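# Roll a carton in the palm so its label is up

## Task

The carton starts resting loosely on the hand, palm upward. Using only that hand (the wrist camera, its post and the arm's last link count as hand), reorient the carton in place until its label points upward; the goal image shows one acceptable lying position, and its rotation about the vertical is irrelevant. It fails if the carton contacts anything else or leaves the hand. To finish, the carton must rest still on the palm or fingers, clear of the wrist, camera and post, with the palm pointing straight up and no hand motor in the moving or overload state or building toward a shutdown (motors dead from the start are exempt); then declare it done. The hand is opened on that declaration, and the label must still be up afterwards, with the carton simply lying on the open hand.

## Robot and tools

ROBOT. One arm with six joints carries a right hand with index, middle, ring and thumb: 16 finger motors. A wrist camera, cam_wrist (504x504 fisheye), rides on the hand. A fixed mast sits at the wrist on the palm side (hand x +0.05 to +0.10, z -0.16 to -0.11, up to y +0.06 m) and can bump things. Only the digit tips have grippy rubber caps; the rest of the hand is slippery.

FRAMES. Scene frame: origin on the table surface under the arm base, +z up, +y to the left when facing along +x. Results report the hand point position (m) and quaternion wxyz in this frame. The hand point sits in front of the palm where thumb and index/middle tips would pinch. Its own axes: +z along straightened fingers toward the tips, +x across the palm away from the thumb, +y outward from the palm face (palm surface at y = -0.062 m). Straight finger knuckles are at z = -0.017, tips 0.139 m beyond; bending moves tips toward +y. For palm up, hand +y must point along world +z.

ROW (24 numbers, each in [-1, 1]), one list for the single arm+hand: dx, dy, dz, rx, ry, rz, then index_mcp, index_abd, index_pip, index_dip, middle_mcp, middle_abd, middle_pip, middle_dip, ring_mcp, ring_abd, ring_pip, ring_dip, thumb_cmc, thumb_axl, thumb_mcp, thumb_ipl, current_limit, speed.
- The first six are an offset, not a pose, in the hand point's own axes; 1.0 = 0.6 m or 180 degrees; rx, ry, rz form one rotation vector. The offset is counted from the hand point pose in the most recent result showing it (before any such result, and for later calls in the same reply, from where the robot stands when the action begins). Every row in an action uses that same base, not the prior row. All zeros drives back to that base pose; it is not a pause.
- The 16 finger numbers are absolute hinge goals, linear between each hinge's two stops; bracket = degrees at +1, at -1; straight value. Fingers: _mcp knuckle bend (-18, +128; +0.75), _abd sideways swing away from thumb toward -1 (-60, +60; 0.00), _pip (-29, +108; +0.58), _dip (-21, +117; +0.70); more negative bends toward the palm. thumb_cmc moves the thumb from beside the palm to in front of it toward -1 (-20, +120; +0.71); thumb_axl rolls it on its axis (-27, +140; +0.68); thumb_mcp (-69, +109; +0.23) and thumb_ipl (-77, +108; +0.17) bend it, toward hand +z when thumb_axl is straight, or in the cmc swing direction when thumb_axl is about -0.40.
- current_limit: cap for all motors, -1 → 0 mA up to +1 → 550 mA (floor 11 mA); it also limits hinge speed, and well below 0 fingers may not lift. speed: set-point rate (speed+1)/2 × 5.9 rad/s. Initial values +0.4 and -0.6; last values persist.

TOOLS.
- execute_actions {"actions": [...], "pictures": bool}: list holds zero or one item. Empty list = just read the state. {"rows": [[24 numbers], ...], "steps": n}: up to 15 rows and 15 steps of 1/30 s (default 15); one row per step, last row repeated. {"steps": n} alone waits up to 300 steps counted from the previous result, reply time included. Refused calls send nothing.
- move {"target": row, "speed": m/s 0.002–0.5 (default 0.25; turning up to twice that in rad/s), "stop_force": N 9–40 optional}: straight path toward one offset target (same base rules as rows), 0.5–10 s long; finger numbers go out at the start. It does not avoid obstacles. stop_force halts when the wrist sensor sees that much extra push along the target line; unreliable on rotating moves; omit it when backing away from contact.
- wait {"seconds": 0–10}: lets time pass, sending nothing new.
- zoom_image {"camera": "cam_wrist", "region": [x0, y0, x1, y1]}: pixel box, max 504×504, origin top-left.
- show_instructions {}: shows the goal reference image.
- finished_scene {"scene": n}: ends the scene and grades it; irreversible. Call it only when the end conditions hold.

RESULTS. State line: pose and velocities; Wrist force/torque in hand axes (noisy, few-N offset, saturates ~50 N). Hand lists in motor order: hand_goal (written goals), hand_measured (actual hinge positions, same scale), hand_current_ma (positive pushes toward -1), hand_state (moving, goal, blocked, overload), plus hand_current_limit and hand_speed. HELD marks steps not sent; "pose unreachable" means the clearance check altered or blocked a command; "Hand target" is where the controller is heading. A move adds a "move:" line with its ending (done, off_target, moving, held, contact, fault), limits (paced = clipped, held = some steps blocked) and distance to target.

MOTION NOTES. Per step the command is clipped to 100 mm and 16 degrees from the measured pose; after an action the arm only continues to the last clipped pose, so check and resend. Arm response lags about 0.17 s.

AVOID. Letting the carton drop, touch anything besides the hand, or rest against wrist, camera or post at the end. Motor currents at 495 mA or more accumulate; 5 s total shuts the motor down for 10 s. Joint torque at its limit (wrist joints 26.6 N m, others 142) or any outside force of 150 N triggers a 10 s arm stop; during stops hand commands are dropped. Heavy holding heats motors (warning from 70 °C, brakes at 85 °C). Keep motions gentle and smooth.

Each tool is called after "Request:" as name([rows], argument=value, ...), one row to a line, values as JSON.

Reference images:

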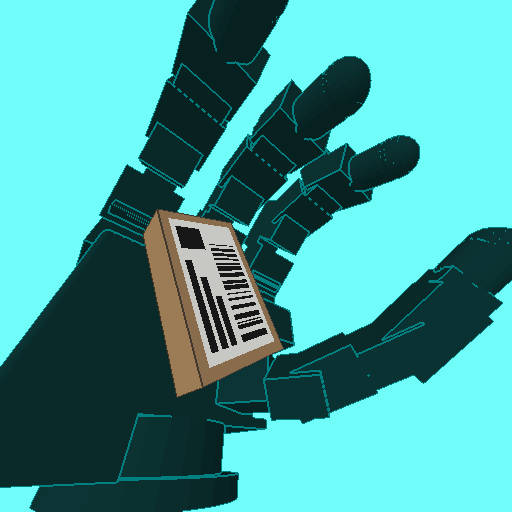

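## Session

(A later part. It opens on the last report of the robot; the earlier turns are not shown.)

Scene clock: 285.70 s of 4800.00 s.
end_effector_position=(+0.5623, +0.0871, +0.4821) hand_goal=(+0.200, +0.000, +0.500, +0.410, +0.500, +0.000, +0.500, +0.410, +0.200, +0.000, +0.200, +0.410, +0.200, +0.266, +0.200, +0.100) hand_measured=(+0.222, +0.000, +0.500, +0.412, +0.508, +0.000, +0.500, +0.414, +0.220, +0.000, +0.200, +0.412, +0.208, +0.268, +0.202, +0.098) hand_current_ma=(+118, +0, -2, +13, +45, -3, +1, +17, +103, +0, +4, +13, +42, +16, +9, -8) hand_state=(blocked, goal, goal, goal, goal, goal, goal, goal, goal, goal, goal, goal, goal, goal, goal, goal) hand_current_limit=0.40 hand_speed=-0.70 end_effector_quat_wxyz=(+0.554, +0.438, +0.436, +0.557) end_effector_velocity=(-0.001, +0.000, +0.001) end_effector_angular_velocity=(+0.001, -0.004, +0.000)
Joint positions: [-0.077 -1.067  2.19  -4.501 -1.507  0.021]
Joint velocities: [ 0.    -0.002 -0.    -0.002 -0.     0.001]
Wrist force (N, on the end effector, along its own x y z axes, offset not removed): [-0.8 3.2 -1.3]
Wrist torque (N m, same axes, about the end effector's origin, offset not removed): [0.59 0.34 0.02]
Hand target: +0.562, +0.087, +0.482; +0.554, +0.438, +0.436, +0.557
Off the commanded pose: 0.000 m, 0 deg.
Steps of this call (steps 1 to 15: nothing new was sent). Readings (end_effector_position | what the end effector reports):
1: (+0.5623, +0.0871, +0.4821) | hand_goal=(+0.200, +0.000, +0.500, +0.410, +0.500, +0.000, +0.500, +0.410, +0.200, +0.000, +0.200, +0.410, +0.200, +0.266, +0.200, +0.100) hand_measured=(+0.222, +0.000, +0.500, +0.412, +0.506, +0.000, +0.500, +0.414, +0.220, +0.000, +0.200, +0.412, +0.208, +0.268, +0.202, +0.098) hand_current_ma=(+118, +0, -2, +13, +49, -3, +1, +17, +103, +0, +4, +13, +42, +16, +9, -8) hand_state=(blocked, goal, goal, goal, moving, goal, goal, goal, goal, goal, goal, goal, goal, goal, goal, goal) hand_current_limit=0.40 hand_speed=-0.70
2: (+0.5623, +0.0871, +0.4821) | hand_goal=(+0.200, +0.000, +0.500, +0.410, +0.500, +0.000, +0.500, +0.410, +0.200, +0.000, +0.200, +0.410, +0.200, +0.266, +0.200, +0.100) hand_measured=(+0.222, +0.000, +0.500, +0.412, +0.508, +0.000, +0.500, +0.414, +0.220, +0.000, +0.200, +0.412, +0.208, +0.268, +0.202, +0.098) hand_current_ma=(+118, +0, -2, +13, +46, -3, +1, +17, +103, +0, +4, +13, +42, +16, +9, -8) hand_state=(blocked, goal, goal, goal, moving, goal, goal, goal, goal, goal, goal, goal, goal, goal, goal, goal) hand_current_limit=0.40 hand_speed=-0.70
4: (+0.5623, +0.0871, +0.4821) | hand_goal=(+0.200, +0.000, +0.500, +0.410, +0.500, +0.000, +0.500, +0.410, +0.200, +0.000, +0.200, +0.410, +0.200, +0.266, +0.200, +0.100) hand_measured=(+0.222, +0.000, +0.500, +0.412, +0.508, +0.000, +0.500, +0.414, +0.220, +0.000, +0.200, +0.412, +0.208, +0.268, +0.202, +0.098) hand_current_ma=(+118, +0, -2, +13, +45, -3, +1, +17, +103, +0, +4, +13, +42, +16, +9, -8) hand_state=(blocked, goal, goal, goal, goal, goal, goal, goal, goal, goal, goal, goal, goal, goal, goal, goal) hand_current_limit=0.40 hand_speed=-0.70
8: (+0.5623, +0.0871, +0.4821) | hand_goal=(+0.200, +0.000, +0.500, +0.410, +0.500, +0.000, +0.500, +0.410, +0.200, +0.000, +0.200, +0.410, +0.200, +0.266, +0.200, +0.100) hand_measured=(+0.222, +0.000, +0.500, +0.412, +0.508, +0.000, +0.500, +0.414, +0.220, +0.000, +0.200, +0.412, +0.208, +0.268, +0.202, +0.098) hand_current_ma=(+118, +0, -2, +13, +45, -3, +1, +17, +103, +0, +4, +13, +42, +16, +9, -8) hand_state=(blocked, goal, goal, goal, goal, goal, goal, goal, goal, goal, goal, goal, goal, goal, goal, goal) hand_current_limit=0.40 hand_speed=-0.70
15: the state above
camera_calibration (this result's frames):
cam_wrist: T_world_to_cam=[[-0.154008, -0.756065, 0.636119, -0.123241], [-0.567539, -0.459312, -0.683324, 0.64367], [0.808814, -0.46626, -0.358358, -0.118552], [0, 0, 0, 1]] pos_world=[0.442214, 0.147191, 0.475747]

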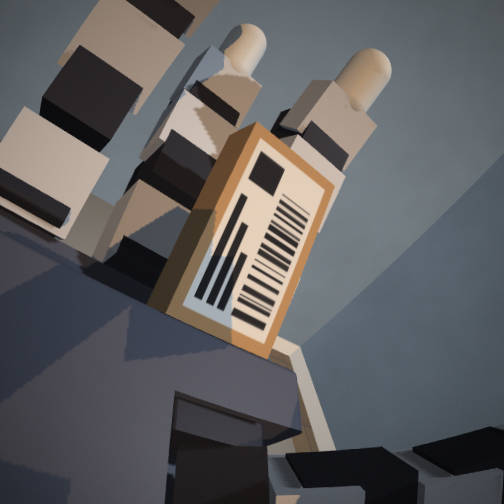

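Request:
move(target=[0,0,0,0,0,-0.04,0.2,0,0.5,0.41,0.52,0,0.5,0.41,0.2,0,0.2,0.41,0.2,0.266,0.2,0.1,0.4,-0.7], speed=0.06)

Scene clock: 308.13 s of 4800.00 s.
end_effector_position=(+0.5623, +0.0871, +0.4821) hand_goal=(+0.200, +0.000, +0.500, +0.410, +0.520, +0.000, +0.500, +0.410, +0.200, +0.000, +0.200, +0.410, +0.200, +0.266, +0.200, +0.100) hand_measured=(+0.222, +0.000, +0.500, +0.412, +0.528, +0.000, +0.500, +0.414, +0.220, +0.000, +0.200, +0.412, +0.208, +0.268, +0.202, +0.098) hand_current_ma=(+118, +0, -2, +13, +45, -3, +1, +17, +103, +0, +4, +13, +42, +16, +9, -8) hand_state=(blocked, goal, goal, goal, goal, goal, goal, goal, goal, goal, goal, goal, goal, goal, goal, goal) hand_current_limit=0.40 hand_speed=-0.70 end_effector_quat_wxyz=(+0.588, +0.410, +0.463, +0.522) end_effector_velocity=(-0.001, +0.000, +0.001) end_effector_angular_velocity=(-0.011, -0.001, -0.002)
Joint positions: [-0.107 -1.064  2.197 -4.512 -1.478 -0.096]
Joint velocities: [-0.003 -0.002  0.002 -0.001  0.003 -0.011]
Wrist force (N, on the end effector, along its own x y z axes, offset not removed): [2.1 1.1 4.0]
Wrist torque (N m, same axes, about the end effector's origin, offset not removed): [-0.18 -0.25 0.10]
Hand target: +0.562, +0.087, +0.482; +0.588, +0.410, +0.463, +0.521
Off the commanded pose: 0.000 m, 0 deg.
move: done
camera_calibration (this result's frames):
cam_wrist: T_world_to_cam=[[-0.174977, -0.668792, 0.722565, -0.160709], [-0.581956, -0.521712, -0.623814, 0.62854], [0.794173, -0.529654, -0.29792, -0.133935], [0, 0, 0, 1]] pos_world=[0.44403, 0.149497, 0.468313]

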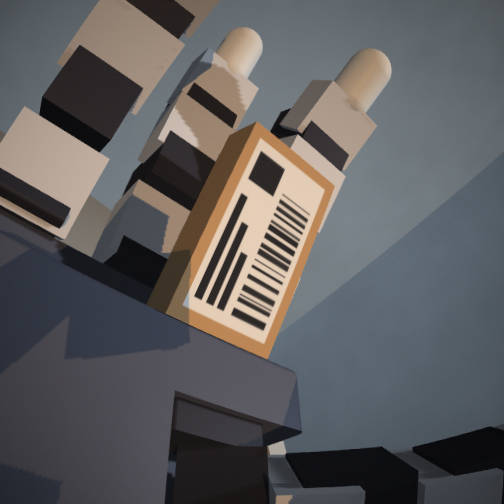

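Request:
move(target=[0,0,0,-0.03,0,-0.055,0.2,0,0.5,0.41,0.52,0,0.5,0.41,0.15,0,0.2,0.41,0.2,0.266,0.2,0.1,0.4,-0.7], speed=0.05)

Scene clock: 342.40 s of 4800.00 s.
end_effector_position=(+0.5623, +0.0871, +0.4821) hand_goal=(+0.200, +0.000, +0.500, +0.410, +0.520, +0.000, +0.500, +0.410, +0.150, +0.000, +0.200, +0.410, +0.200, +0.266, +0.200, +0.100) hand_measured=(+0.222, +0.000, +0.500, +0.412, +0.528, +0.000, +0.500, +0.414, +0.166, +0.000, +0.200, +0.412, +0.208, +0.268, +0.202, +0.098) hand_current_ma=(+116, +0, -2, +13, +45, -3, +1, +17, +81, +0, +4, +13, +42, +16, +9, -8) hand_state=(blocked, goal, goal, goal, goal, goal, goal, goal, goal, goal, goal, goal, goal, goal, goal, goal) hand_current_limit=0.40 hand_speed=-0.70 end_effector_quat_wxyz=(+0.649, +0.341, +0.471, +0.490) end_effector_velocity=(-0.000, +0.000, +0.001) end_effector_angular_velocity=(-0.008, -0.007, -0.001)
Joint positions: [-0.157 -1.     2.147 -4.62  -1.414 -0.243]
Joint velocities: [-0.002  0.001 -0.003 -0.005  0.004 -0.006]
Wrist force (N, on the end effector, along its own x y z axes, offset not removed): [3.5 4.8 0.6]
Wrist torque (N m, same axes, about the end effector's origin, offset not removed): [0.45 -0.66 0.45]
Hand target: +0.562, +0.087, +0.482; +0.649, +0.341, +0.471, +0.490
Off the commanded pose: 0.000 m, 0 deg.
move: done
camera_calibration (this result's frames):
cam_wrist: T_world_to_cam=[[-0.264177, -0.532243, 0.804318, -0.161819], [-0.542463, -0.607539, -0.580199, 0.592803], [0.797461, -0.589588, -0.128224, -0.212364], [0, 0, 0, 1]] pos_world=[0.448177, 0.148817, 0.446867]

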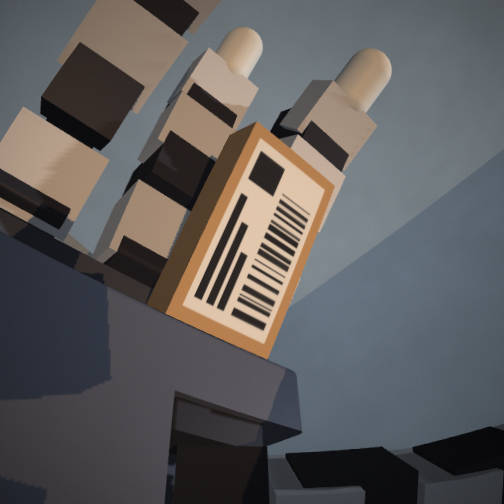

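Request:
move(target=[0,0,0,0.077,0.0115,0.0945,0.6,0,0.3,0.41,0.6,0,0.3,0.41,0.5,0,0.2,0.41,0.2,0.266,0.2,0.1,0.4,-0.85], speed=0.1)

Scene clock: 404.70 s of 4800.00 s.
end_effector_position=(+0.5623, +0.0871, +0.4821) hand_goal=(+0.600, +0.000, +0.300, +0.410, +0.600, +0.000, +0.300, +0.410, +0.500, +0.000, +0.200, +0.410, +0.200, +0.266, +0.200, +0.100) hand_measured=(+0.610, +0.000, +0.306, +0.412, +0.610, +0.000, +0.308, +0.414, +0.510, +0.000, +0.200, +0.412, +0.208, +0.268, +0.202, +0.098) hand_current_ma=(+52, +0, +32, +13, +52, -3, +38, +17, +52, +0, +4, +13, +42, +16, +9, -8) hand_state=(goal, goal, goal, goal, goal, goal, goal, goal, goal, goal, goal, goal, goal, goal, goal, goal) hand_current_limit=0.40 hand_speed=-0.85 end_effector_quat_wxyz=(+0.516, +0.473, +0.483, +0.526) end_effector_velocity=(+0.000, +0.000, +0.000) end_effector_angular_velocity=(+0.005, +0.006, +0.002)
Joint positions: [-0.095 -1.194  2.279 -4.312 -1.467  0.01 ]
Joint velocities: [ 0.001 -0.006  0.002  0.011 -0.     0.005]
Wrist force (N, on the end effector, along its own x y z axes, offset not removed): [0.8 0.9 1.7]
Wrist torque (N m, same axes, about the end effector's origin, offset not removed): [-0.11 -0.13 0.08]
Hand target: +0.562, +0.087, +0.482; +0.515, +0.473, +0.483, +0.526
Off the commanded pose: 0.000 m, 0 deg.
move: done
camera_calibration (this result's frames):
cam_wrist: T_world_to_cam=[[-0.041469, -0.75381, 0.655782, -0.196194], [-0.654956, -0.475149, -0.587593, 0.648078], [0.754528, -0.453876, -0.474009, -0.0333658], [0, 0, 0, 1]] pos_world=[0.441503, 0.144897, 0.493651]

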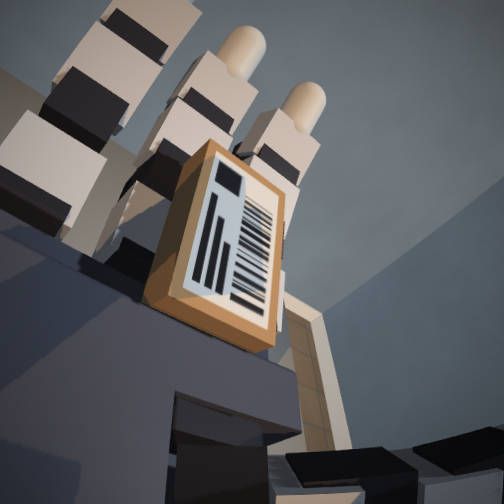

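Request:
execute_actions(actions=[])

Scene clock: 414.87 s of 4800.00 s.
end_effector_position=(+0.5623, +0.0871, +0.4821) hand_goal=(+0.600, +0.000, +0.300, +0.410, +0.600, +0.000, +0.300, +0.410, +0.500, +0.000, +0.200, +0.410, +0.200, +0.266, +0.200, +0.100) hand_measured=(+0.610, +0.000, +0.306, +0.412, +0.610, +0.000, +0.308, +0.414, +0.510, +0.000, +0.200, +0.412, +0.208, +0.268, +0.202, +0.098) hand_current_ma=(+53, +0, +32, +13, +52, -3, +38, +17, +52, +0, +4, +13, +42, +16, +9, -8) hand_state=(goal, goal, goal, goal, goal, goal, goal, goal, goal, goal, goal, goal, goal, goal, goal, goal) hand_current_limit=0.40 hand_speed=-0.85 end_effector_quat_wxyz=(+0.515, +0.473, +0.483, +0.526) end_effector_velocity=(+0.000, -0.000, -0.001) end_effector_angular_velocity=(-0.000, +0.002, -0.001)
Joint positions: [-0.095 -1.194  2.279 -4.311 -1.467  0.01 ]
Joint velocities: [-0.     0.001  0.001 -0.    -0.    -0.   ]
Wrist force (N, on the end effector, along its own x y z axes, offset not removed): [0.9 3.0 0.9]
Wrist torque (N m, same axes, about the end effector's origin, offset not removed): [0.03 -0.26 0.33]
Hand target: +0.562, +0.087, +0.482; +0.515, +0.473, +0.483, +0.526
Off the commanded pose: 0.000 m, 0 deg.
Steps of this call (steps 1 to 305: nothing new was sent). Readings (end_effector_position | what the end effector reports):
1: (+0.5623, +0.0871, +0.4821) | hand_goal=(+0.600, +0.000, +0.300, +0.410, +0.600, +0.000, +0.300, +0.410, +0.500, +0.000, +0.200, +0.410, +0.200, +0.266, +0.200, +0.100) hand_measured=(+0.610, +0.000, +0.306, +0.412, +0.610, +0.000, +0.308, +0.414, +0.510, +0.000, +0.200, +0.412, +0.208, +0.268, +0.202, +0.098) hand_current_ma=(+52, +0, +32, +13, +52, -3, +38, +17, +52, +0, +4, +13, +42, +16, +9, -8) hand_state=(goal, goal, goal, goal, goal, goal, goal, goal, goal, goal, goal, goal, goal, goal, goal, goal) hand_current_limit=0.40 hand_speed=-0.85
2: (+0.5623, +0.0871, +0.4821) | hand_goal=(+0.600, +0.000, +0.300, +0.410, +0.600, +0.000, +0.300, +0.410, +0.500, +0.000, +0.200, +0.410, +0.200, +0.266, +0.200, +0.100) hand_measured=(+0.610, +0.000, +0.306, +0.412, +0.610, +0.000, +0.308, +0.414, +0.510, +0.000, +0.200, +0.412, +0.208, +0.268, +0.202, +0.098) hand_current_ma=(+52, +0, +32, +13, +52, -3, +38, +17, +52, +0, +4, +13, +42, +16, +9, -8) hand_state=(goal, goal, goal, goal, goal, goal, goal, goal, goal, goal, goal, goal, goal, goal, goal, goal) hand_current_limit=0.40 hand_speed=-0.85
4: (+0.5623, +0.0871, +0.4821) | hand_goal=(+0.600, +0.000, +0.300, +0.410, +0.600, +0.000, +0.300, +0.410, +0.500, +0.000, +0.200, +0.410, +0.200, +0.266, +0.200, +0.100) hand_measured=(+0.610, +0.000, +0.306, +0.412, +0.610, +0.000, +0.308, +0.414, +0.510, +0.000, +0.200, +0.412, +0.208, +0.268, +0.202, +0.098) hand_current_ma=(+52, +0, +32, +13, +52, -3, +38, +17, +52, +0, +4, +13, +42, +16, +9, -8) hand_state=(goal, goal, goal, goal, goal, goal, goal, goal, goal, goal, goal, goal, goal, goal, goal, goal) hand_current_limit=0.40 hand_speed=-0.85
8: (+0.5623, +0.0871, +0.4821) | hand_goal=(+0.600, +0.000, +0.300, +0.410, +0.600, +0.000, +0.300, +0.410, +0.500, +0.000, +0.200, +0.410, +0.200, +0.266, +0.200, +0.100) hand_measured=(+0.610, +0.000, +0.306, +0.412, +0.610, +0.000, +0.308, +0.414, +0.510, +0.000, +0.200, +0.412, +0.208, +0.268, +0.202, +0.098) hand_current_ma=(+52, +0, +32, +13, +52, -3, +38, +17, +52, +0, +4, +13, +42, +16, +9, -8) hand_state=(goal, goal, goal, goal, goal, goal, goal, goal, goal, goal, goal, goal, goal, goal, goal, goal) hand_current_limit=0.40 hand_speed=-0.85
305: the state above
camera_calibration (this result's frames):
cam_wrist: T_world_to_cam=[[-0.0409843, -0.754197, 0.655368, -0.196234], [-0.65522, -0.474906, -0.587496, 0.648168], [0.754325, -0.453489, -0.474701, -0.0329527], [0, 0, 0, 1]] pos_world=[0.441507, 0.144876, 0.493758]

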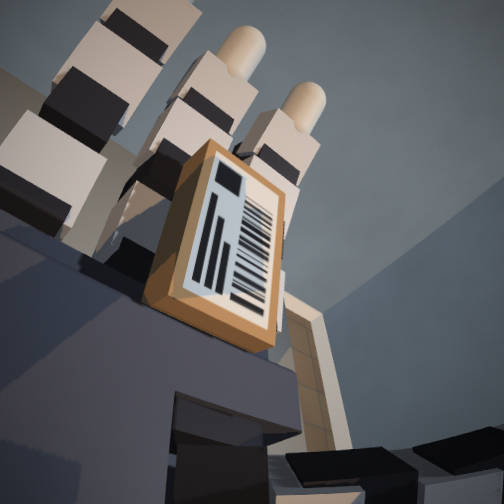

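Request:
move(target=[0,0,0,0,0,0, 0.88,0,0.0,0.41, 0.88,0,0.0,0.41, 0.6,0,0.2,0.41, 0.2,0.266,0.2,0.1, 0.2,-0.7], speed=0.1)

Scene clock: 475.57 s of 4800.00 s.
end_effector_position=(+0.5623, +0.0871, +0.4821) hand_goal=(+0.880, +0.000, +0.000, +0.410, +0.880, +0.000, +0.000, +0.410, +0.600, +0.000, +0.200, +0.410, +0.200, +0.266, +0.200, +0.100) hand_measured=(+0.890, +0.000, +0.008, +0.412, +0.890, +0.000, +0.008, +0.414, +0.610, +0.000, +0.200, +0.412, +0.208, +0.268, +0.202, +0.098) hand_current_ma=(+50, +0, +43, +13, +49, -3, +43, +17, +57, +0, +4, +13, +42, +16, +9, -8) hand_state=(goal, goal, goal, goal, goal, goal, goal, goal, goal, goal, goal, goal, goal, goal, goal, goal) hand_current_limit=0.20 hand_speed=-0.70 end_effector_quat_wxyz=(+0.515, +0.473, +0.483, +0.526) end_effector_velocity=(-0.000, +0.000, -0.000) end_effector_angular_velocity=(+0.000, -0.000, +0.000)
Joint positions: [-0.095 -1.194  2.279 -4.311 -1.467  0.01 ]
Joint velocities: [ 0.     0.     0.001 -0.001  0.     0.   ]
Wrist force (N, on the end effector, along its own x y z axes, offset not removed): [0.4 -0.9 2.9]
Wrist torque (N m, same axes, about the end effector's origin, offset not removed): [-0.31 -0.14 0.06]
Hand target: +0.562, +0.087, +0.482; +0.515, +0.473, +0.483, +0.526
Off the commanded pose: 0.000 m, 0 deg.
move: done
camera_calibration (this result's frames):
cam_wrist: T_world_to_cam=[[-0.0409843, -0.754197, 0.655368, -0.196234], [-0.65522, -0.474906, -0.587496, 0.648168], [0.754325, -0.453488, -0.474701, -0.0329528], [0, 0, 0, 1]] pos_world=[0.441507, 0.144876, 0.493759]

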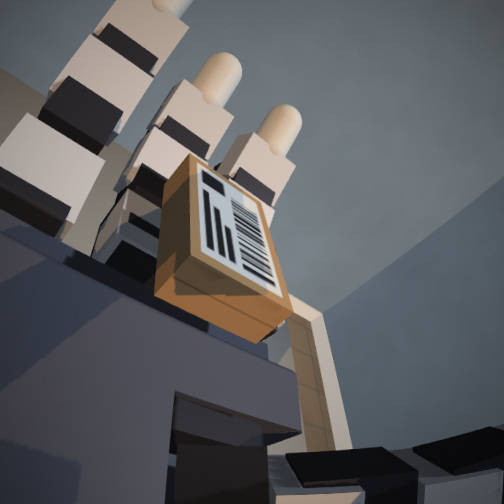

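Request:
move(target=[0,0,0,-0.05,0,0, 0.88,0,0.0,0.41, 0.88,0,0.0,0.41, 0.6,0,0.2,0.41, 0.2,0.266,0.2,0.1, 0.2,-0.7], speed=0.07)

Scene clock: 480.73 s of 4800.00 s.
end_effector_position=(+0.5623, +0.0871, +0.4821) hand_goal=(+0.880, +0.000, +0.000, +0.410, +0.880, +0.000, +0.000, +0.410, +0.600, +0.000, +0.200, +0.410, +0.200, +0.266, +0.200, +0.100) hand_measured=(+0.890, +0.000, +0.008, +0.412, +0.890, +0.000, +0.008, +0.414, +0.610, +0.000, +0.200, +0.412, +0.208, +0.268, +0.202, +0.098) hand_current_ma=(+50, +0, +39, +13, +49, -3, +39, +17, +57, +0, +4, +13, +42, +16, +9, -8) hand_state=(goal, goal, goal, goal, goal, goal, goal, goal, goal, goal, goal, goal, goal, goal, goal, goal) hand_current_limit=0.20 hand_speed=-0.70 end_effector_quat_wxyz=(+0.551, +0.432, +0.440, +0.563) end_effector_velocity=(-0.000, -0.000, +0.001) end_effector_angular_velocity=(-0.001, -0.013, -0.001)
Joint positions: [-0.089 -1.065  2.192 -4.509 -1.476  0.025]
Joint velocities: [-0.     0.006 -0.008 -0.011 -0.001  0.   ]
Wrist force (N, on the end effector, along its own x y z axes, offset not removed): [0.8 0.7 2.8]
Wrist torque (N m, same axes, about the end effector's origin, offset not removed): [-0.22 -0.20 0.00]
Hand target: +0.562, +0.087, +0.482; +0.551, +0.432, +0.440, +0.563
Off the commanded pose: 0.000 m, 0 deg.
move: done
camera_calibration (this result's frames):
cam_wrist: T_world_to_cam=[[-0.14227, -0.756411, 0.638437, -0.130907], [-0.555786, -0.472676, -0.683871, 0.638479], [0.819061, -0.452129, -0.353155, -0.128056], [0, 0, 0, 1]] pos_world=[0.441119, 0.144876, 0.47499]

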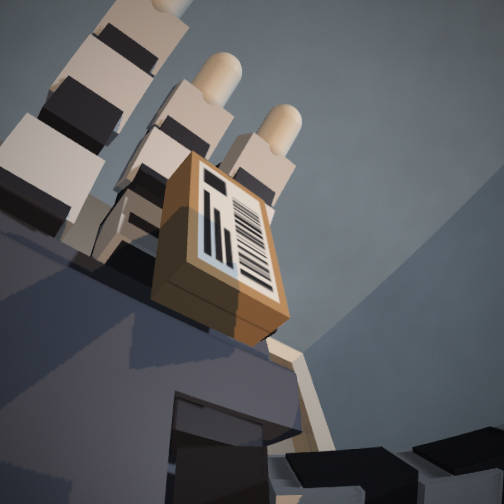

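Request:
move(target=[0,0,0,-0.03,0,0, 0.88,0,-0.6,0.3, 0.88,0,-0.6,0.3, 0.6,0,0.2,0.41, 0.2,0.266,0.2,0.1, 0.2,-0.75], speed=0.07)

Scene clock: 487.90 s of 4800.00 s.
end_effector_position=(+0.5623, +0.0871, +0.4821) hand_goal=(+0.880, +0.000, -0.600, +0.300, +0.880, +0.000, -0.600, +0.300, +0.600, +0.000, +0.200, +0.410, +0.200, +0.266, +0.200, +0.100) hand_measured=(+0.890, +0.000, -0.598, +0.302, +0.890, +0.000, -0.598, +0.302, +0.610, +0.000, +0.200, +0.412, +0.208, +0.268, +0.202, +0.098) hand_current_ma=(+51, +0, +14, +12, +50, -3, +14, +15, +57, +0, +4, +13, +42, +16, +11, -7) hand_state=(goal, goal, goal, goal, goal, goal, goal, goal, goal, goal, goal, goal, goal, goal, goal, goal) hand_current_limit=0.20 hand_speed=-0.75 end_effector_quat_wxyz=(+0.570, +0.405, +0.413, +0.583) end_effector_velocity=(+0.001, +0.000, -0.002) end_effector_angular_velocity=(-0.001, +0.004, -0.000)
Joint positions: [-0.085 -0.997  2.128 -4.609 -1.482  0.033]
Joint velocities: [ 0.     0.004 -0.001  0.001  0.    -0.002]
Wrist force (N, on the end effector, along its own x y z axes, offset not removed): [5.8 0.4 1.5]
Wrist torque (N m, same axes, about the end effector's origin, offset not removed): [-0.15 -0.75 0.50]
Hand target: +0.562, +0.087, +0.482; +0.570, +0.405, +0.413, +0.583
Off the commanded pose: 0.000 m, 0 deg.
move: done
camera_calibration (this result's frames):
cam_wrist: T_world_to_cam=[[-0.201652, -0.757704, 0.620662, -0.0888289], [-0.488981, -0.471182, -0.734088, 0.624972], [0.848666, -0.451522, -0.275487, -0.18219], [0, 0, 0, 1]] pos_world=[0.442305, 0.144907, 0.463726]

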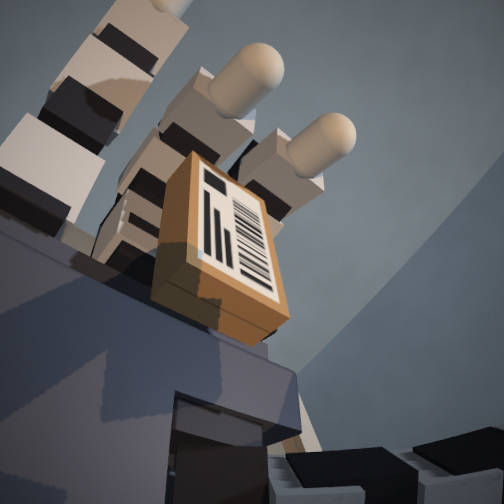

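Request:
zoom_image(camera="cam_wrist", region=[90, 100, 370, 380])

Region (90, 100, 370, 380) of cam_wrist's 504x504 image, scaled by 1.800, with more detail than that image has.

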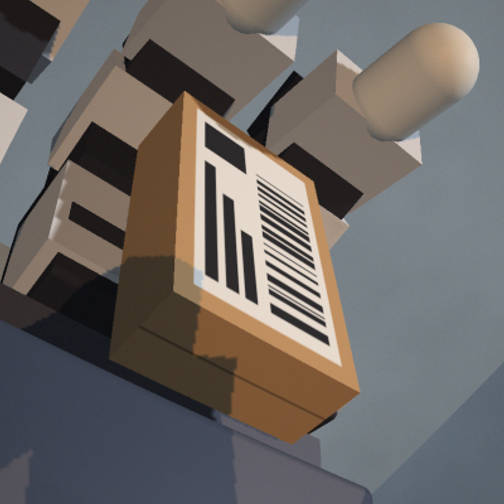

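Request:
move(target=[0,0,0,0,0,0, 0.98,0,-0.75,0.3, 0.98,0,-0.75,0.3, 0.6,0,0.2,0.41, 0.2,0.266,0.2,0.1, 0.2,-0.75], speed=0.07)

Scene clock: 508.33 s of 4800.00 s.
end_effector_position=(+0.5623, +0.0871, +0.4821) hand_goal=(+0.980, +0.000, -0.750, +0.300, +0.980, +0.000, -0.750, +0.300, +0.600, +0.000, +0.200, +0.410, +0.200, +0.266, +0.200, +0.100) hand_measured=(+0.986, +0.000, -0.748, +0.302, +0.986, +0.000, -0.748, +0.302, +0.610, +0.000, +0.200, +0.412, +0.208, +0.268, +0.202, +0.098) hand_current_ma=(+35, +0, +13, +12, +34, -3, +13, +14, +57, +0, +4, +13, +42, +16, +12, -7) hand_state=(goal, goal, goal, goal, goal, goal, goal, goal, goal, goal, goal, goal, goal, goal, goal, goal) hand_current_limit=0.20 hand_speed=-0.75 end_effector_quat_wxyz=(+0.570, +0.405, +0.413, +0.583) end_effector_velocity=(-0.000, +0.000, +0.000) end_effector_angular_velocity=(+0.000, -0.003, +0.000)
Joint positions: [-0.085 -0.997  2.128 -4.609 -1.482  0.033]
Joint velocities: [ 0.     0.001 -0.002 -0.003 -0.     0.   ]
Wrist force (N, on the end effector, along its own x y z axes, offset not removed): [1.2 -3.1 2.2]
Wrist torque (N m, same axes, about the end effector's origin, offset not removed): [-0.80 -0.31 -0.12]
Hand target: +0.562, +0.087, +0.482; +0.570, +0.405, +0.413, +0.583
Off the commanded pose: 0.000 m, 0 deg.
move: done
camera_calibration (this result's frames):
cam_wrist: T_world_to_cam=[[-0.201681, -0.757704, 0.620652, -0.0888072], [-0.488947, -0.471181, -0.734111, 0.624964], [0.848678, -0.451523, -0.275449, -0.182217], [0, 0, 0, 1]] pos_world=[0.442307, 0.144907, 0.46372]

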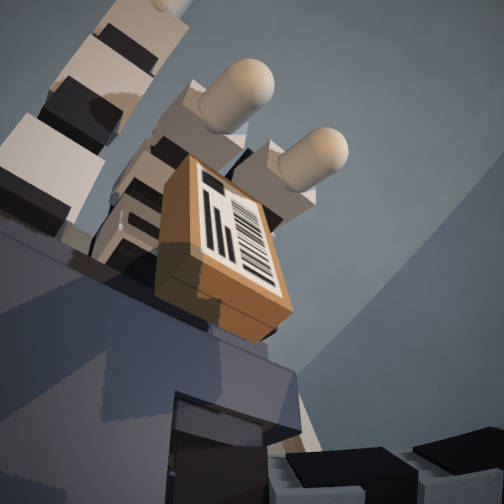

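Request:
move(target=[0,0,0,0,0,0, 0.98,0,-0.55,-0.55, 0.98,0,-0.55,-0.55, 0.6,0,0.2,0.41, 0.2,0.266,0.2,0.1, -0.2,-0.7], speed=0.07)

Scene clock: 523.67 s of 4800.00 s.
end_effector_position=(+0.5623, +0.0871, +0.4821) hand_goal=(+0.980, +0.000, -0.550, -0.550, +0.980, +0.000, -0.550, -0.550, +0.600, +0.000, +0.200, +0.410, +0.200, +0.266, +0.200, +0.100) hand_measured=(+0.988, +0.000, -0.552, -0.548, +0.986, +0.000, -0.552, -0.548, +0.610, +0.000, +0.200, +0.412, +0.208, +0.268, +0.202, +0.098) hand_current_ma=(+38, +0, -12, +11, +37, -3, -10, +13, +57, +0, +4, +13, +42, +16, +12, -7) hand_state=(goal, goal, goal, goal, goal, goal, goal, goal, goal, goal, goal, goal, goal, goal, goal, goal) hand_current_limit=-0.20 hand_speed=-0.70 end_effector_quat_wxyz=(+0.570, +0.405, +0.413, +0.583) end_effector_velocity=(+0.000, +0.000, +0.000) end_effector_angular_velocity=(-0.001, -0.000, +0.001)
Joint positions: [-0.085 -0.997  2.128 -4.609 -1.482  0.033]
Joint velocities: [ 0.    -0.001 -0.     0.001  0.001 -0.001]
Wrist force (N, on the end effector, along its own x y z axes, offset not removed): [3.0 -2.3 3.3]
Wrist torque (N m, same axes, about the end effector's origin, offset not removed): [-0.69 -0.61 0.16]
Hand target: +0.562, +0.087, +0.482; +0.570, +0.405, +0.413, +0.583
Off the commanded pose: 0.000 m, 0 deg.
move: done
camera_calibration (this result's frames):
cam_wrist: T_world_to_cam=[[-0.201677, -0.757704, 0.620654, -0.088816], [-0.488947, -0.471184, -0.734109, 0.624964], [0.84868, -0.451519, -0.27545, -0.182204], [0, 0, 0, 1]] pos_world=[0.442295, 0.144908, 0.463727]

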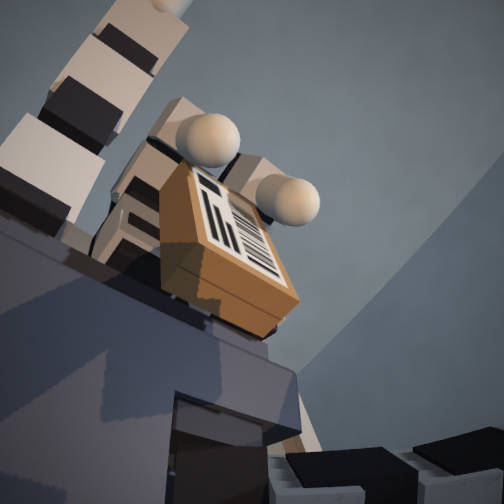

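Request:
zoom_image(camera="cam_wrist", region=[90, 90, 370, 370])

Region (90, 90, 370, 370) of cam_wrist's 504x504 image, scaled by 1.800, with more detail than that image has.

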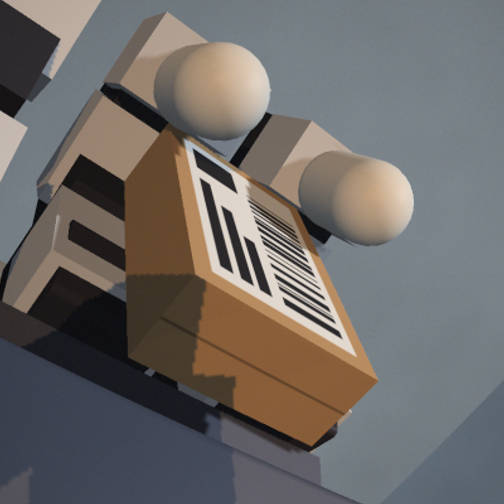

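Request:
move(target=[0,0,0,0,0,0, 0.98,0,-0.8,-0.5, 0.98,0,-0.8,-0.5, 0.6,0,0.2,0.41, 0.2,0.266,0.2,0.1, -0.1,-0.8], speed=0.07)

Scene clock: 532.27 s of 4800.00 s.
end_effector_position=(+0.5623, +0.0871, +0.4821) hand_goal=(+0.980, +0.000, -0.800, -0.500, +0.980, +0.000, -0.800, -0.500, +0.600, +0.000, +0.200, +0.410, +0.200, +0.266, +0.200, +0.100) hand_measured=(+0.988, +0.000, -0.718, -0.492, +0.988, +0.000, -0.716, -0.488, +0.610, +0.000, +0.200, +0.412, +0.208, +0.268, +0.202, +0.098) hand_current_ma=(+38, +0, +248, +46, +40, -3, +248, +63, +57, +0, +4, +13, +42, +16, +12, -7) hand_state=(goal, goal, blocked, goal, goal, goal, blocked, goal, goal, goal, goal, goal, goal, goal, goal, goal) hand_current_limit=-0.10 hand_speed=-0.80 end_effector_quat_wxyz=(+0.570, +0.405, +0.413, +0.583) end_effector_velocity=(+0.000, -0.000, +0.000) end_effector_angular_velocity=(-0.001, +0.001, -0.001)
Joint positions: [-0.085 -0.997  2.128 -4.609 -1.482  0.033]
Joint velocities: [ 0.    -0.001 -0.     0.002 -0.    -0.001]
Wrist force (N, on the end effector, along its own x y z axes, offset not removed): [4.3 -0.7 1.0]
Wrist torque (N m, same axes, about the end effector's origin, offset not removed): [-0.10 -0.65 0.39]
Hand target: +0.562, +0.087, +0.482; +0.570, +0.405, +0.413, +0.583
Off the commanded pose: 0.000 m, 0 deg.
move: done
camera_calibration (this result's frames):
cam_wrist: T_world_to_cam=[[-0.201681, -0.757704, 0.620652, -0.0888073], [-0.488947, -0.471182, -0.734111, 0.624964], [0.848679, -0.451522, -0.275449, -0.182217], [0, 0, 0, 1]] pos_world=[0.442307, 0.144907, 0.46372]

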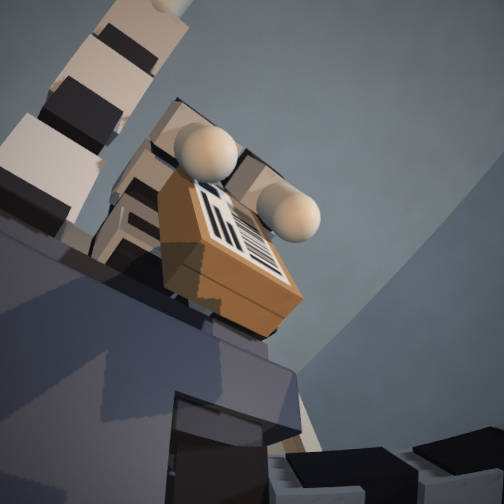

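Request:
move(target=[0,0,0,0,0,0, 0.98,0,-0.97,-0.32, 0.98,0,-0.97,-0.32, 0.6,0,0.2,0.41, 0.2,0.266,0.2,0.1, -0.1,-0.9], speed=0.07)

Scene clock: 539.43 s of 4800.00 s.
end_effector_position=(+0.5623, +0.0871, +0.4821) hand_goal=(+0.980, +0.000, -0.970, -0.320, +0.980, +0.000, -0.970, -0.320, +0.600, +0.000, +0.200, +0.410, +0.200, +0.266, +0.200, +0.100) hand_measured=(+0.988, +0.000, -0.870, -0.314, +0.988, +0.000, -0.870, -0.312, +0.610, +0.000, +0.200, +0.412, +0.208, +0.268, +0.202, +0.098) hand_current_ma=(+38, +0, +248, +34, +40, -3, +248, +43, +57, +0, +4, +13, +42, +16, +12, -7) hand_state=(goal, goal, blocked, goal, goal, goal, blocked, goal, goal, goal, goal, goal, goal, goal, goal, goal) hand_current_limit=-0.10 hand_speed=-0.90 end_effector_quat_wxyz=(+0.570, +0.405, +0.413, +0.583) end_effector_velocity=(-0.000, +0.000, +0.000) end_effector_angular_velocity=(+0.001, -0.001, +0.001)
Joint positions: [-0.085 -0.997  2.128 -4.609 -1.482  0.033]
Joint velocities: [ 0.    -0.     0.    -0.001 -0.     0.001]
Wrist force (N, on the end effector, along its own x y z axes, offset not removed): [4.3 -0.9 0.3]
Wrist torque (N m, same axes, about the end effector's origin, offset not removed): [-0.07 -0.62 0.57]
Hand target: +0.562, +0.087, +0.482; +0.570, +0.405, +0.413, +0.583
Off the commanded pose: 0.000 m, 0 deg.
move: done
camera_calibration (this result's frames):
cam_wrist: T_world_to_cam=[[-0.201679, -0.757704, 0.620653, -0.0888146], [-0.488949, -0.471181, -0.73411, 0.624964], [0.848678, -0.451522, -0.275451, -0.182203], [0, 0, 0, 1]] pos_world=[0.442295, 0.144908, 0.463728]

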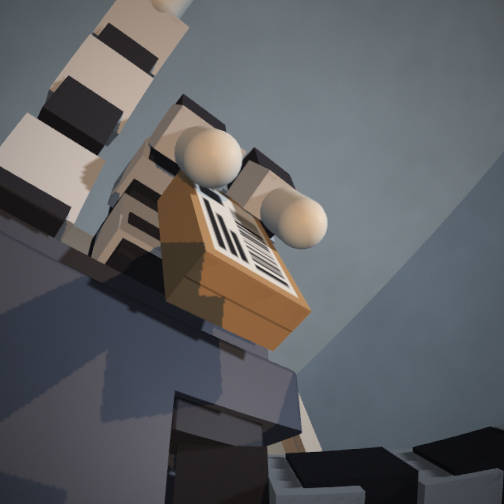

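Request:
move(target=[0,0,0,0,0,0, 0.98,0,-0.99,-0.15, 0.98,0,-0.99,-0.15, 0.6,0,0.2,0.41, 0.2,0.266,0.2,0.1, -0.1,-0.9], speed=0.07)

Scene clock: 544.40 s of 4800.00 s.
end_effector_position=(+0.5623, +0.0871, +0.4821) hand_goal=(+0.980, +0.000, -0.990, -0.150, +0.980, +0.000, -0.990, -0.150, +0.600, +0.000, +0.200, +0.410, +0.200, +0.266, +0.200, +0.100) hand_measured=(+0.988, +0.000, -0.984, -0.152, +0.988, +0.000, -0.984, -0.154, +0.610, +0.000, +0.200, +0.412, +0.208, +0.268, +0.202, +0.098) hand_current_ma=(+38, +0, +30, -14, +40, -3, +29, -16, +57, +0, +4, +13, +42, +16, +12, -7) hand_state=(goal, goal, goal, goal, goal, goal, goal, goal, goal, goal, goal, goal, goal, goal, goal, goal) hand_current_limit=-0.10 hand_speed=-0.90 end_effector_quat_wxyz=(+0.570, +0.405, +0.413, +0.583) end_effector_velocity=(+0.000, +0.000, -0.000) end_effector_angular_velocity=(-0.002, +0.001, -0.000)
Joint positions: [-0.085 -0.997  2.128 -4.609 -1.482  0.033]
Joint velocities: [ 0.001  0.    -0.001  0.001 -0.    -0.002]
Wrist force (N, on the end effector, along its own x y z axes, offset not removed): [3.5 -2.7 3.3]
Wrist torque (N m, same axes, about the end effector's origin, offset not removed): [-0.66 -0.30 0.31]
Hand target: +0.562, +0.087, +0.482; +0.570, +0.405, +0.413, +0.583
Off the commanded pose: 0.000 m, 0 deg.
move: done
camera_calibration (this result's frames):
cam_wrist: T_world_to_cam=[[-0.201681, -0.757704, 0.620652, -0.0888073], [-0.488947, -0.471182, -0.734111, 0.624964], [0.848679, -0.451522, -0.275449, -0.182217], [0, 0, 0, 1]] pos_world=[0.442307, 0.144907, 0.46372]

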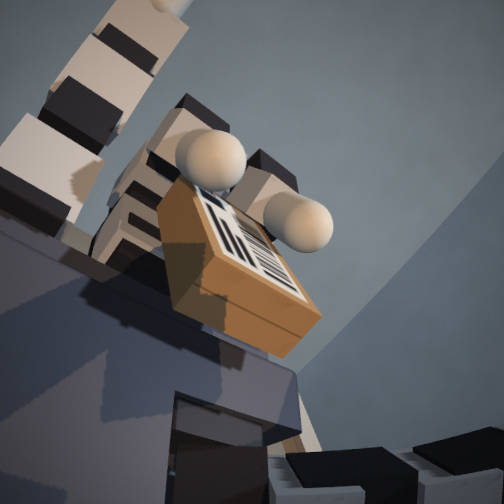

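Request:
move(target=[0,0,0,0,0,0, 0.72,0,-0.85,0.2, 0.72,0,-0.85,0.2, 0.6,0,0.2,0.41, 0.2,0.266,0.2,0.1, 0.1,-0.85], speed=0.07)

Scene clock: 550.40 s of 4800.00 s.
end_effector_position=(+0.5623, +0.0871, +0.4821) hand_goal=(+0.720, +0.000, -0.850, +0.200, +0.720, +0.000, -0.850, +0.200, +0.600, +0.000, +0.200, +0.410, +0.200, +0.266, +0.200, +0.100) hand_measured=(+0.738, +0.000, -0.856, +0.196, +0.738, +0.000, -0.856, +0.196, +0.610, +0.000, +0.200, +0.412, +0.208, +0.268, +0.202, +0.098) hand_current_ma=(+100, +0, -27, -20, +100, -3, -27, -23, +57, +0, +4, +13, +42, +16, +12, -7) hand_state=(goal, goal, goal, goal, goal, goal, goal, goal, goal, goal, goal, goal, goal, goal, goal, goal) hand_current_limit=0.10 hand_speed=-0.85 end_effector_quat_wxyz=(+0.570, +0.405, +0.413, +0.583) end_effector_velocity=(-0.001, -0.000, +0.001) end_effector_angular_velocity=(-0.001, -0.002, -0.001)
Joint positions: [-0.085 -0.997  2.128 -4.609 -1.482  0.033]
Joint velocities: [-0.001 -0.001  0.    -0.002 -0.    -0.001]
Wrist force (N, on the end effector, along its own x y z axes, offset not removed): [1.5 -1.2 0.0]
Wrist torque (N m, same axes, about the end effector's origin, offset not removed): [-0.37 -0.15 0.17]
Hand target: +0.562, +0.087, +0.482; +0.570, +0.405, +0.413, +0.583
Off the commanded pose: 0.000 m, 0 deg.
move: done
camera_calibration (this result's frames):
cam_wrist: T_world_to_cam=[[-0.201679, -0.757704, 0.620653, -0.0888147], [-0.488949, -0.471181, -0.734109, 0.624964], [0.848678, -0.451522, -0.275452, -0.182202], [0, 0, 0, 1]] pos_world=[0.442295, 0.144908, 0.463727]

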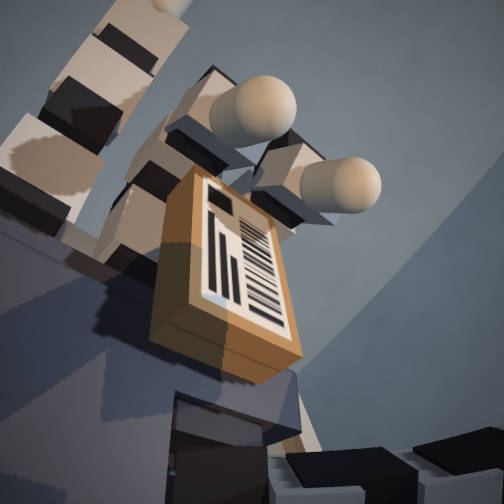

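Request:
move(target=[0,0,0,0.02,0,-0.02, 0.45,0,-0.6,0.28, 0.45,0,-0.6,0.28, 0.45,0,0.0,0.3, 0.2,0.266,0.2,0.1, 0.2,-0.88], speed=0.06)

Scene clock: 557.43 s of 4800.00 s.
end_effector_position=(+0.5623, +0.0871, +0.4821) hand_goal=(+0.450, +0.000, -0.600, +0.280, +0.450, +0.000, -0.600, +0.280, +0.450, +0.000, +0.000, +0.300, +0.200, +0.266, +0.200, +0.100) hand_measured=(+0.466, +0.000, -0.606, +0.276, +0.466, +0.000, -0.606, +0.276, +0.474, +0.000, +0.004, +0.302, +0.208, +0.268, +0.202, +0.098) hand_current_ma=(+85, +0, -29, -19, +84, -3, -29, -23, +125, +0, +22, +13, +42, +16, +12, -7) hand_state=(goal, goal, goal, goal, goal, goal, goal, goal, blocked, goal, goal, goal, goal, goal, goal, goal) hand_current_limit=0.20 hand_speed=-0.88 end_effector_quat_wxyz=(+0.575, +0.410, +0.444, +0.551) end_effector_velocity=(-0.000, +0.000, +0.001) end_effector_angular_velocity=(-0.000, +0.000, +0.001)
Joint positions: [-0.102 -1.04   2.174 -4.549 -1.467 -0.031]
Joint velocities: [ 0.001 -0.002  0.     0.002  0.    -0.   ]
Wrist force (N, on the end effector, along its own x y z axes, offset not removed): [1.8 -1.4 3.8]
Wrist torque (N m, same axes, about the end effector's origin, offset not removed): [-0.69 -0.26 0.15]
Hand target: +0.562, +0.087, +0.482; +0.575, +0.410, +0.444, +0.551
Off the commanded pose: 0.000 m, 0 deg.
move: done
camera_calibration (this result's frames):
cam_wrist: T_world_to_cam=[[-0.17693, -0.714406, 0.676993, -0.133659], [-0.542372, -0.50321, -0.672765, 0.628242], [0.821297, -0.486214, -0.298441, -0.152706], [0, 0, 0, 1]] pos_world=[0.442509, 0.146403, 0.467572]

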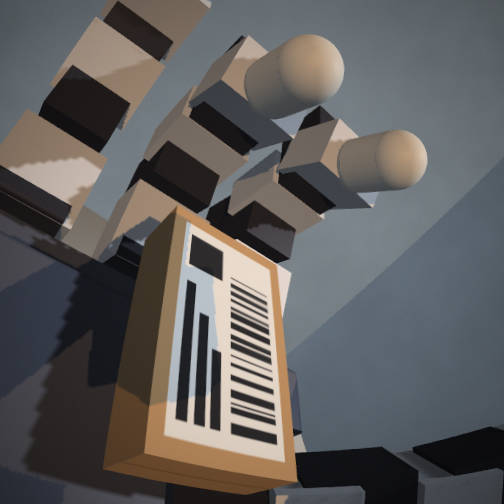

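Request:
move(target=[0,0,0,0.087,0,0.019, 0.3,0,-0.3,0.28, 0.3,0,-0.3,0.28, 0.3,0,0.0,0.28, 0.2,0.266,0.2,0.1, 0.3,-0.85], speed=0.07)

Scene clock: 571.73 s of 4800.00 s.
end_effector_position=(+0.5623, +0.0871, +0.4821) hand_goal=(+0.300, +0.000, -0.300, +0.280, +0.300, +0.000, -0.300, +0.280, +0.300, +0.000, +0.000, +0.280, +0.200, +0.266, +0.200, +0.100) hand_measured=(+0.314, +0.000, -0.304, +0.276, +0.314, +0.000, -0.302, +0.276, +0.320, +0.000, +0.004, +0.282, +0.208, +0.268, +0.202, +0.098) hand_current_ma=(+78, +0, -15, -18, +77, -3, -15, -21, +111, +0, +17, +13, +42, +16, +12, -7) hand_state=(goal, goal, goal, goal, goal, goal, goal, goal, blocked, goal, goal, goal, goal, goal, goal, goal) hand_current_limit=0.30 hand_speed=-0.85 end_effector_quat_wxyz=(+0.498, +0.497, +0.502, +0.503) end_effector_velocity=(-0.000, -0.000, -0.000) end_effector_angular_velocity=(+0.002, +0.010, +0.000)
Joint positions: [-0.09  -1.27   2.312 -4.184 -1.482  0.   ]
Joint velocities: [-0.    -0.01   0.004  0.016  0.     0.001]
Wrist force (N, on the end effector, along its own x y z axes, offset not removed): [-0.9 -1.6 3.1]
Wrist torque (N m, same axes, about the end effector's origin, offset not removed): [-0.64 -0.02 -0.03]
Hand target: +0.562, +0.087, +0.482; +0.498, +0.497, +0.502, +0.502
Off the commanded pose: 0.000 m, 0 deg.
move: done
camera_calibration (this result's frames):
cam_wrist: T_world_to_cam=[[0.00649273, -0.752376, 0.658702, -0.224694], [-0.707461, -0.468995, -0.528717, 0.648676], [0.706722, -0.462573, -0.535322, 0.0238391], [0, 0, 0, 1]] pos_world=[0.443524, 0.146199, 0.503734]

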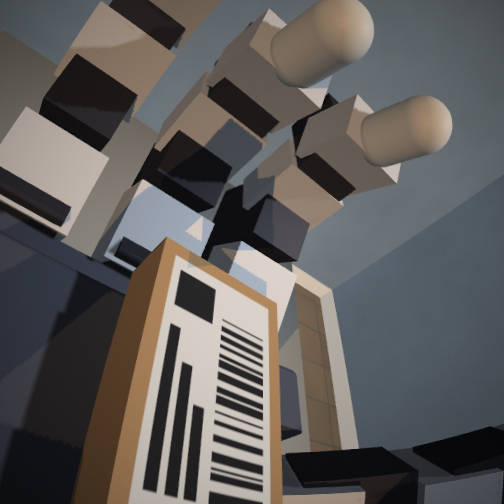

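Request:
move(target=[0,0,0,0.05,0,0, -0.3,0,0.2,0.4, -0.3,0,0.2,0.4, -0.1,0,0.2,0.4, 0.2,0.266,0.2,0.1, 0.4,-0.7], speed=0.06)

Scene clock: 582.50 s of 4800.00 s.
end_effector_position=(+0.5624, +0.0871, +0.4821) hand_goal=(-0.300, +0.000, +0.200, +0.400, -0.300, +0.000, +0.200, +0.400, -0.100, +0.000, +0.200, +0.400, +0.200, +0.266, +0.200, +0.100) hand_measured=(-0.290, +0.000, +0.198, +0.398, -0.290, +0.000, +0.198, +0.396, -0.082, +0.000, +0.198, +0.398, +0.208, +0.268, +0.202, +0.098) hand_current_ma=(+52, +0, -14, -16, +52, -3, -14, -19, +92, +0, -9, -14, +42, +16, +12, -7) hand_state=(goal, goal, goal, goal, goal, goal, goal, goal, goal, goal, goal, goal, goal, goal, goal, goal) hand_current_limit=0.40 hand_speed=-0.70 end_effector_quat_wxyz=(+0.458, +0.534, +0.540, +0.462) end_effector_velocity=(+0.000, -0.001, -0.001) end_effector_angular_velocity=(+0.002, +0.010, -0.001)
Joint positions: [-0.093 -1.42   2.353 -3.917 -1.48  -0.014]
Joint velocities: [-0.001 -0.008  0.002  0.017 -0.     0.001]
Wrist force (N, on the end effector, along its own x y z axes, offset not removed): [2.2 0.4 3.1]
Wrist torque (N m, same axes, about the end effector's origin, offset not removed): [-0.28 -0.20 0.35]
Hand target: +0.562, +0.087, +0.482; +0.458, +0.535, +0.540, +0.462
Off the commanded pose: 0.000 m, 0 deg.
move: done
camera_calibration (this result's frames):
cam_wrist: T_world_to_cam=[[0.108933, -0.751235, 0.650984, -0.278677], [-0.781087, -0.469749, -0.411386, 0.6336], [0.614846, -0.463661, -0.637951, 0.125052], [0, 0, 0, 1]] pos_world=[0.448366, 0.146263, 0.521846]

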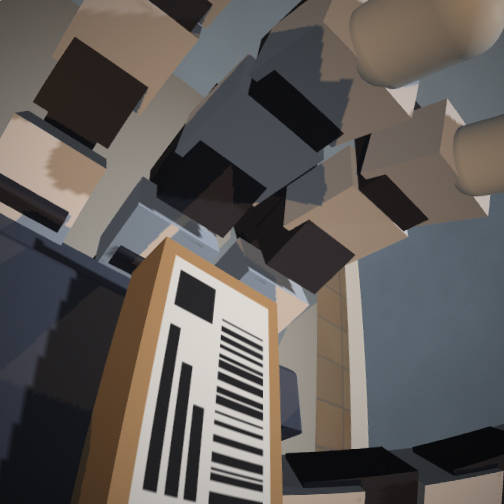

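Request:
move(target=[0,0,0,0.035,0,0, -0.3,0,0.2,0.4, -0.3,0,0.2,0.4, -0.1,0,0.2,0.4, 0.2,0.266,0.2,0.1, 0.4,-0.7], speed=0.05)

Scene clock: 586.20 s of 4800.00 s.
end_effector_position=(+0.5623, +0.0871, +0.4820) hand_goal=(-0.300, +0.000, +0.200, +0.400, -0.300, +0.000, +0.200, +0.400, -0.100, +0.000, +0.200, +0.400, +0.200, +0.266, +0.200, +0.100) hand_measured=(-0.290, +0.000, +0.198, +0.398, -0.290, +0.000, +0.198, +0.396, -0.082, +0.000, +0.198, +0.398, +0.208, +0.268, +0.202, +0.098) hand_current_ma=(+52, +0, -13, -16, +52, -3, -13, -19, +92, +0, -8, -14, +42, +16, +12, -7) hand_state=(goal, goal, goal, goal, goal, goal, goal, goal, goal, goal, goal, goal, goal, goal, goal, goal) hand_current_limit=0.40 hand_speed=-0.70 end_effector_quat_wxyz=(+0.428, +0.559, +0.564, +0.432) end_effector_velocity=(+0.001, +0.000, +0.001) end_effector_angular_velocity=(-0.002, +0.010, +0.001)
Joint positions: [-0.095 -1.525  2.36  -3.71  -1.481 -0.025]
Joint velocities: [ 0.    -0.01  -0.002  0.022  0.    -0.003]
Wrist force (N, on the end effector, along its own x y z axes, offset not removed): [3.4 0.8 1.4]
Wrist torque (N m, same axes, about the end effector's origin, offset not removed): [0.00 -0.54 0.39]
Hand target: +0.562, +0.087, +0.482; +0.428, +0.559, +0.565, +0.431
Off the commanded pose: 0.000 m, 0 deg.
move: done
camera_calibration (this result's frames):
cam_wrist: T_world_to_cam=[[0.179204, -0.750472, 0.636143, -0.311017], [-0.821257, -0.470136, -0.323279, 0.613693], [0.541685, -0.464504, -0.70058, 0.196379], [0, 0, 0, 1]] pos_world=[0.45336, 0.146328, 0.533824]

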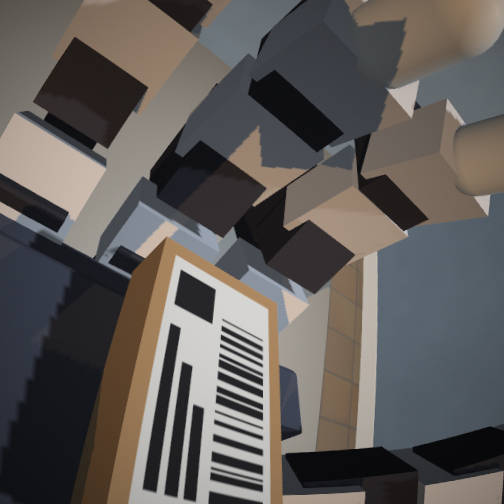

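Request:
move(target=[0,0,0,0.028,0,0, -0.3,0,0.2,0.4, -0.3,0,0.2,0.4, -0.1,0,0.2,0.4, 0.2,0.266,0.2,0.1, 0.4,-0.7], speed=0.05)

Scene clock: 589.03 s of 4800.00 s.
end_effector_position=(+0.5624, +0.0871, +0.4820) hand_goal=(-0.300, +0.000, +0.200, +0.400, -0.300, +0.000, +0.200, +0.400, -0.100, +0.000, +0.200, +0.400, +0.200, +0.266, +0.200, +0.100) hand_measured=(-0.290, +0.000, +0.198, +0.398, -0.290, +0.000, +0.198, +0.396, -0.082, +0.000, +0.198, +0.398, +0.208, +0.268, +0.202, +0.098) hand_current_ma=(+52, +0, -11, -16, +52, -3, -11, -18, +92, +0, -7, -14, +42, +16, +12, -7) hand_state=(goal, goal, goal, goal, goal, goal, goal, goal, goal, goal, goal, goal, goal, goal, goal, goal) hand_current_limit=0.40 hand_speed=-0.70 end_effector_quat_wxyz=(+0.403, +0.577, +0.583, +0.407) end_effector_velocity=(-0.001, +0.000, +0.001) end_effector_angular_velocity=(-0.002, +0.009, +0.001)
Joint positions: [-0.095 -1.603  2.352 -3.537 -1.484 -0.032]
Joint velocities: [-0.    -0.011 -0.001  0.021  0.    -0.003]
Wrist force (N, on the end effector, along its own x y z axes, offset not removed): [3.5 -2.9 5.0]
Wrist torque (N m, same axes, about the end effector's origin, offset not removed): [-0.81 -0.71 0.23]
Hand target: +0.562, +0.087, +0.482; +0.403, +0.577, +0.583, +0.406
Off the commanded pose: 0.000 m, 0 deg.
move: done
camera_calibration (this result's frames):
cam_wrist: T_world_to_cam=[[0.233739, -0.749873, 0.618916, -0.333435], [-0.846227, -0.470367, -0.250307, 0.592601], [0.478816, -0.465237, -0.744506, 0.252952], [0, 0, 0, 1]] pos_world=[0.458294, 0.146388, 0.543025]

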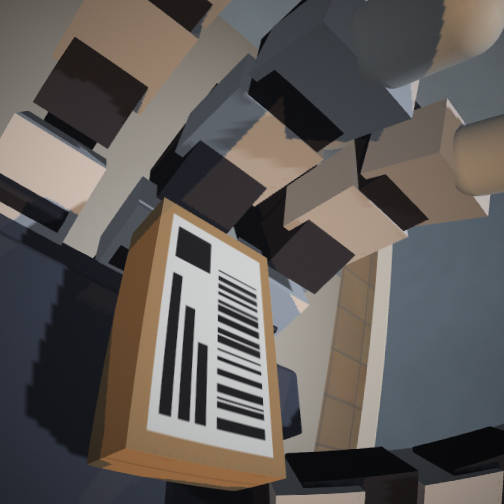

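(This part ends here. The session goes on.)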